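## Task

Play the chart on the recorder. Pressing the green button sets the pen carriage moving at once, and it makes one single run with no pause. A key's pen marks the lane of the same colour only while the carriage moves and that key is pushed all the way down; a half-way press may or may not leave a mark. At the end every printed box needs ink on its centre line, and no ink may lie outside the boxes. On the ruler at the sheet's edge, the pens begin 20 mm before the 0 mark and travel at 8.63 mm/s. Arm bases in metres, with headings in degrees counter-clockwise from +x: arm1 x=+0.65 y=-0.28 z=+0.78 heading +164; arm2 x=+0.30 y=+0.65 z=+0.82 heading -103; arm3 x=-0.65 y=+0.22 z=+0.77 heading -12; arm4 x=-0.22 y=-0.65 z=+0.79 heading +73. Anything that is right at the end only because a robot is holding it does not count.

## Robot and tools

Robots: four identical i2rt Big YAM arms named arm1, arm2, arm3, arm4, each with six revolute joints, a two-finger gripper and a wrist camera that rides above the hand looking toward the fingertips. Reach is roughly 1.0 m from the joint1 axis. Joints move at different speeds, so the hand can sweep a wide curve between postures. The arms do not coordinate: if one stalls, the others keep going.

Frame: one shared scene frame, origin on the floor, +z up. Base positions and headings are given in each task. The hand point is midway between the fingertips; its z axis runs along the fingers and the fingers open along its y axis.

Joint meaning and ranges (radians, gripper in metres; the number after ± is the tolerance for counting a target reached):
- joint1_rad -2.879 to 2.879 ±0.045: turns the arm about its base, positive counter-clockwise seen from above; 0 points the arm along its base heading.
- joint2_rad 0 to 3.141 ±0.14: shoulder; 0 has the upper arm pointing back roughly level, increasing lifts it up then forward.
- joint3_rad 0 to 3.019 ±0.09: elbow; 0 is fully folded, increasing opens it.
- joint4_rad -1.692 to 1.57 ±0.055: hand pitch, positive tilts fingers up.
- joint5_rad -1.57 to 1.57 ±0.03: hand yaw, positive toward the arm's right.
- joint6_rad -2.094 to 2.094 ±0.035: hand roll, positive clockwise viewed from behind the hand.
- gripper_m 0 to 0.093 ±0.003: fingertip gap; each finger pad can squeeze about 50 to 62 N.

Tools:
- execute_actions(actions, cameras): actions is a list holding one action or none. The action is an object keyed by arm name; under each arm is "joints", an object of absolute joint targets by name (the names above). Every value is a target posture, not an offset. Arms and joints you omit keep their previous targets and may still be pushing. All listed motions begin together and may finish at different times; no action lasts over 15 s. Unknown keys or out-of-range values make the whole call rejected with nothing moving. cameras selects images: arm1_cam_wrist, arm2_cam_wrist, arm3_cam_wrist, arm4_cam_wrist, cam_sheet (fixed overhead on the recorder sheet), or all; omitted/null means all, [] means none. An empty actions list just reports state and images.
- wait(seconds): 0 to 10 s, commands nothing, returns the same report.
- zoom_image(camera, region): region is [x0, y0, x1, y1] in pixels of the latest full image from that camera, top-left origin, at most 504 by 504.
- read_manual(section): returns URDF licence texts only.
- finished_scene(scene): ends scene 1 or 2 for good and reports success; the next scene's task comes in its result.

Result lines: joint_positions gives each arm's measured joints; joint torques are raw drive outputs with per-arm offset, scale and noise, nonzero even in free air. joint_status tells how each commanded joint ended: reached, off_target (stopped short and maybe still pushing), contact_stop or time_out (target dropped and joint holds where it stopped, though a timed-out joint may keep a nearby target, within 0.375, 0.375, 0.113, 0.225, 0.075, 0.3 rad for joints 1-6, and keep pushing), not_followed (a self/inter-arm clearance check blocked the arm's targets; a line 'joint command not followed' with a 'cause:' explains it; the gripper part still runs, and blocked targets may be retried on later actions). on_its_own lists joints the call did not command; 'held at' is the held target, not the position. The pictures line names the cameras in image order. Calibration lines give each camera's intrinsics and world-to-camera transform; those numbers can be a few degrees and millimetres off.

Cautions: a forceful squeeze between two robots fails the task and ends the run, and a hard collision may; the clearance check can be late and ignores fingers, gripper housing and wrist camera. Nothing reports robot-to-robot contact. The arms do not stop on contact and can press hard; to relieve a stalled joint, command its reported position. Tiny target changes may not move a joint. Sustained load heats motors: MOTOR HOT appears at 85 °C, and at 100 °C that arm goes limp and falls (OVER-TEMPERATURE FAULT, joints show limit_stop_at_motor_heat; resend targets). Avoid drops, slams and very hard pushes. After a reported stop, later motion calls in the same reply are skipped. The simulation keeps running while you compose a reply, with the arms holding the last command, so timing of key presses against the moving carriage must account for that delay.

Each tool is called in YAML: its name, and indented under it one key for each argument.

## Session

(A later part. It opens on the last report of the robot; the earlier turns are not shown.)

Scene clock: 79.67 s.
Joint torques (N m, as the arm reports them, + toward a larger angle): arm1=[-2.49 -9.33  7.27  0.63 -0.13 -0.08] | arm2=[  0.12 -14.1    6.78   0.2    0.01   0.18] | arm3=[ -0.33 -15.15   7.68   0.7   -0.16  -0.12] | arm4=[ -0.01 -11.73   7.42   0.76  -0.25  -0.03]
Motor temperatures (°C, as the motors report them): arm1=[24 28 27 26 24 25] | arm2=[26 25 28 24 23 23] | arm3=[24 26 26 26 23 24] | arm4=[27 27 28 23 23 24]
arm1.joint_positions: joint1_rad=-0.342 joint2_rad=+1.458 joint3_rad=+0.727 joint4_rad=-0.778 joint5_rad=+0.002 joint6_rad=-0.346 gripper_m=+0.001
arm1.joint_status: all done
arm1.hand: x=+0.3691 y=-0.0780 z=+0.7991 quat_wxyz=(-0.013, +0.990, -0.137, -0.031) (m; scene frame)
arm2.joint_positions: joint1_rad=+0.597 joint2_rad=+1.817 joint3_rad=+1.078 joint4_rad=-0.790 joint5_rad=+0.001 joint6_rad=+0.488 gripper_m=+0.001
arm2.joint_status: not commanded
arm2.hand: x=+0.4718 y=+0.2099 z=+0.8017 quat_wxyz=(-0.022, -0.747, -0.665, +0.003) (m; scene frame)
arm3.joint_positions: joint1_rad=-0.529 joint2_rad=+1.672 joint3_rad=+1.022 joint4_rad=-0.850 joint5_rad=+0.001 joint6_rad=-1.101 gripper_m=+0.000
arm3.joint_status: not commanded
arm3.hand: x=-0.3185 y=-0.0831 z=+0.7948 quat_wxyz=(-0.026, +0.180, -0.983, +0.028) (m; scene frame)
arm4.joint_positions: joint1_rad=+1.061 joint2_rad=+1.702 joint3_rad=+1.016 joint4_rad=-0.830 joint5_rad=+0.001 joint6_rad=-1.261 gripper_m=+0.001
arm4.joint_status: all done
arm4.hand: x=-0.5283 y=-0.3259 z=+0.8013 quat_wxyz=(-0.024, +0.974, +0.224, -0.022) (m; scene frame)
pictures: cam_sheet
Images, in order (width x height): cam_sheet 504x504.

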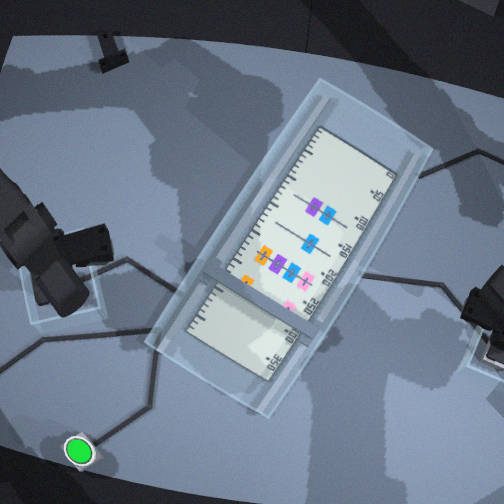

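zoom_image:
  camera: "cam_sheet"
  region: [240, 185, 360, 305]

Region (240, 185, 360, 305) of cam_sheet's 504x504 image, scaled by 4.200, with more detail than that image has.

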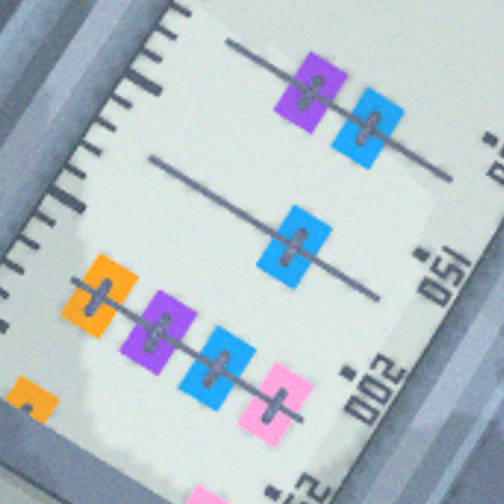

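execute_actions:
  actions: []
  cameras: ["cam_sheet"]

Scene clock: 79.97 s.
Joint torques (N m, as the arm reports them, + toward a larger angle): arm1=[-2.89 -9.63  7.21  0.6  -0.18 -0.1 ] | arm2=[  0.11 -14.09   6.77   0.2    0.02   0.18] | arm3=[ -0.97 -15.     7.63   0.84  -0.14  -0.13] | arm4=[  0.01 -11.82   7.46   0.74  -0.25  -0.03]
Motor temperatures (°C, as the motors report them): arm1=[24 28 27 26 24 25] | arm2=[26 25 28 24 23 23] | arm3=[24 26 26 26 23 24] | arm4=[27 27 28 23 23 24]
arm1.joint_positions: joint1_rad=-0.342 joint2_rad=+1.458 joint3_rad=+0.727 joint4_rad=-0.778 joint5_rad=+0.002 joint6_rad=-0.346 gripper_m=+0.001
arm1.joint_status: all done
arm1.hand: x=+0.3691 y=-0.0780 z=+0.7991 quat_wxyz=(-0.013, +0.990, -0.137, -0.031) (m; scene frame)
arm2.joint_positions: joint1_rad=+0.597 joint2_rad=+1.817 joint3_rad=+1.078 joint4_rad=-0.790 joint5_rad=+0.001 joint6_rad=+0.488 gripper_m=+0.001
arm2.joint_status: not commanded
arm2.hand: x=+0.4718 y=+0.2099 z=+0.8017 quat_wxyz=(-0.022, -0.747, -0.665, +0.003) (m; scene frame)
arm3.joint_positions: joint1_rad=-0.529 joint2_rad=+1.672 joint3_rad=+1.022 joint4_rad=-0.850 joint5_rad=+0.001 joint6_rad=-1.101 gripper_m=+0.000
arm3.joint_status: not commanded
arm3.hand: x=-0.3185 y=-0.0831 z=+0.7948 quat_wxyz=(-0.026, +0.180, -0.983, +0.028) (m; scene frame)
arm4.joint_positions: joint1_rad=+1.061 joint2_rad=+1.702 joint3_rad=+1.016 joint4_rad=-0.830 joint5_rad=+0.001 joint6_rad=-1.261 gripper_m=+0.001
arm4.joint_status: all done
arm4.hand: x=-0.5283 y=-0.3259 z=+0.8013 quat_wxyz=(-0.024, +0.974, +0.224, -0.022) (m; scene frame)
pictures: cam_sheet
Images, in order (width x height): cam_sheet 504x504.

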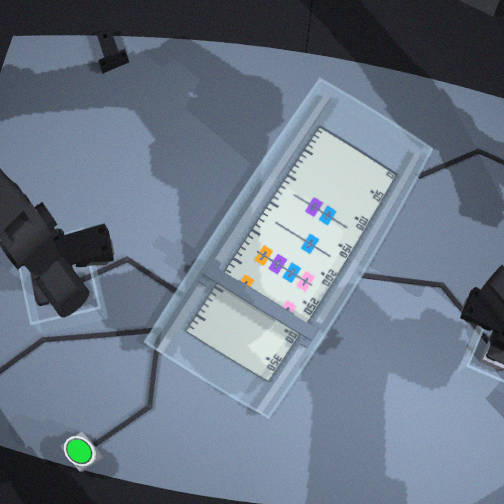

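wait:
  seconds: 10

zoom_image:
  camera: "cam_sheet"
  region: [170, 230, 340, 400]

Scene clock: 90.20 s.
Joint torques (N m, as the arm reports them, + toward a larger angle): arm1=[-2.69 -9.62  7.21  0.61 -0.15 -0.08] | arm2=[  0.08 -14.08   6.78   0.21   0.01   0.18] | arm3=[ -0.61 -15.34   7.74   0.71  -0.17  -0.12] | arm4=[  0.03 -12.     7.45   0.71  -0.25  -0.03]
Motor temperatures (°C, as the motors report them): arm1=[24 28 27 26 24 25] | arm2=[26 25 28 24 23 23] | arm3=[24 26 27 26 23 24] | arm4=[27 27 28 23 23 24]
arm1.joint_positions: joint1_rad=-0.342 joint2_rad=+1.458 joint3_rad=+0.727 joint4_rad=-0.778 joint5_rad=+0.002 joint6_rad=-0.346 gripper_m=+0.001
arm1.joint_status: all done
arm1.hand: x=+0.3691 y=-0.0780 z=+0.7991 quat_wxyz=(-0.013, +0.990, -0.137, -0.031) (m; scene frame)
arm2.joint_positions: joint1_rad=+0.597 joint2_rad=+1.817 joint3_rad=+1.078 joint4_rad=-0.790 joint5_rad=+0.001 joint6_rad=+0.488 gripper_m=+0.001
arm2.joint_status: not commanded
arm2.hand: x=+0.4718 y=+0.2099 z=+0.8017 quat_wxyz=(-0.022, -0.747, -0.665, +0.003) (m; scene frame)
arm3.joint_positions: joint1_rad=-0.529 joint2_rad=+1.672 joint3_rad=+1.022 joint4_rad=-0.850 joint5_rad=+0.001 joint6_rad=-1.101 gripper_m=+0.000
arm3.joint_status: not commanded
arm3.hand: x=-0.3185 y=-0.0831 z=+0.7948 quat_wxyz=(-0.026, +0.180, -0.983, +0.028) (m; scene frame)
arm4.joint_positions: joint1_rad=+1.061 joint2_rad=+1.702 joint3_rad=+1.016 joint4_rad=-0.830 joint5_rad=+0.001 joint6_rad=-1.261 gripper_m=+0.001
arm4.joint_status: all done
arm4.hand: x=-0.5283 y=-0.3259 z=+0.8013 quat_wxyz=(-0.024, +0.974, +0.224, -0.022) (m; scene frame)
wait: 10.00 s; at rest by 0.03 s
pictures: arm1_cam_wrist, arm2_cam_wrist, arm3_cam_wrist, arm4_cam_wrist, cam_sheet
camera_calibration (this result's frames):
arm1_cam_wrist: T_world_to_cam=[[0.285092, 0.958456, 0.00926205, -0.0424414], [0.804426, -0.244508, 0.541401, -0.744894], [0.521173, -0.146898, -0.840714, 0.585133], [0, 0, 0, 1]] pos_world=[0.306356, -0.055499, 0.895609]
arm2_cam_wrist: T_world_to_cam=[[-0.995544, 0.0875028, -0.0351623, 0.48041], [0.0533193, 0.829834, 0.555457, -0.640764], [0.0777829, 0.551107, -0.830801, 0.637957], [0, 0, 0, 1]] pos_world=[0.462812, 0.138108, 0.902824]
arm3_cam_wrist: T_world_to_cam=[[0.340607, -0.938261, 0.0604487, -0.0165943], [-0.794771, -0.252975, 0.551672, -0.711059], [-0.50232, -0.235946, -0.831868, 0.605784], [0, 0, 0, 1]] pos_world=[-0.255179, -0.0525175, 0.897207]
arm4_cam_wrist: T_world_to_cam=[[-0.442844, 0.895551, 0.0433289, 0.0201397], [0.755217, 0.346531, 0.556385, 0.0744174], [0.483256, 0.279115, -0.829794, 1.13693], [0, 0, 0, 1]] pos_world=[-0.59671, -0.361157, 0.901139]
Images, in order (width x height): arm1_cam_wrist 504x504, arm2_cam_wrist 504x504, arm3_cam_wrist 504x504, arm4_cam_wrist 504x504, cam_sheet 504x504.

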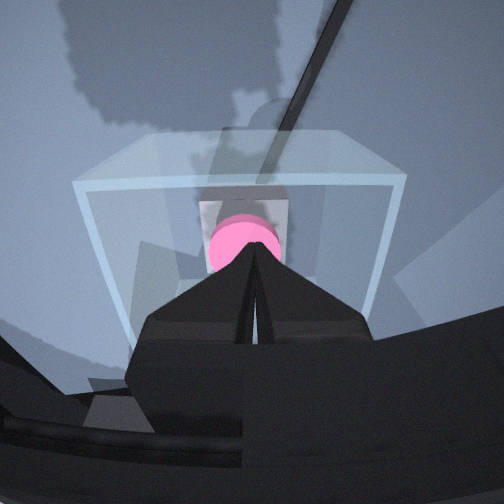

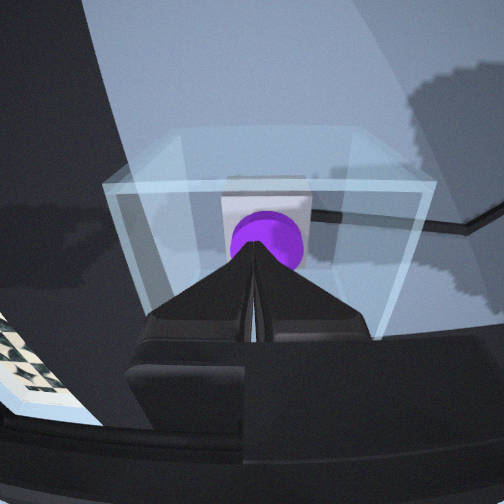

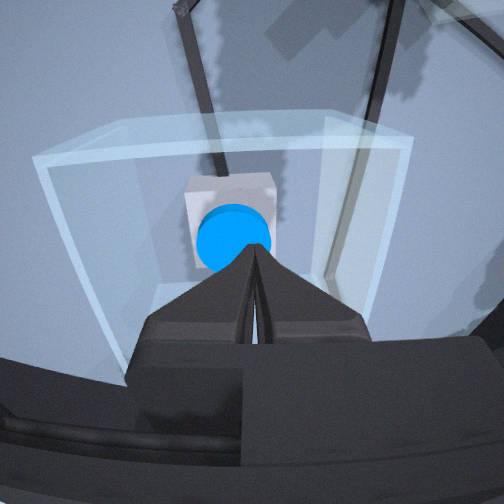

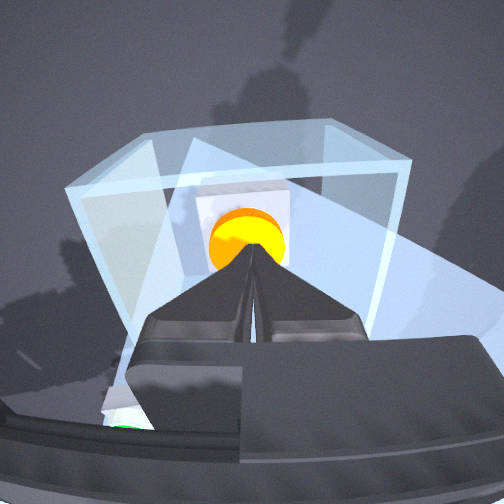

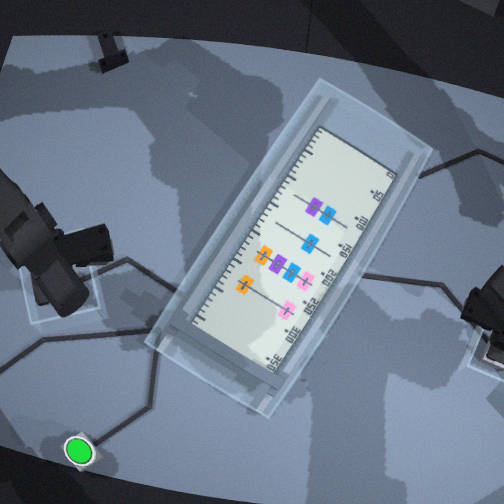

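Region (170, 230, 340, 400) of cam_sheet's 504x504 image, scaled by 2.965, with more detail than that image has.

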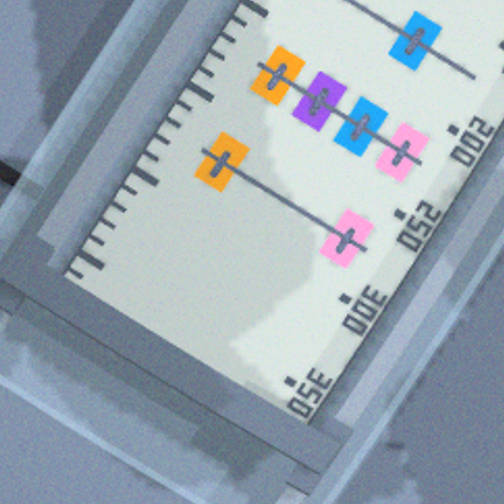

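All boxes are inked through their lines and the carriage has passed the sheet.

finished_scene:
  scene: 1

The scene is finished: the task was done.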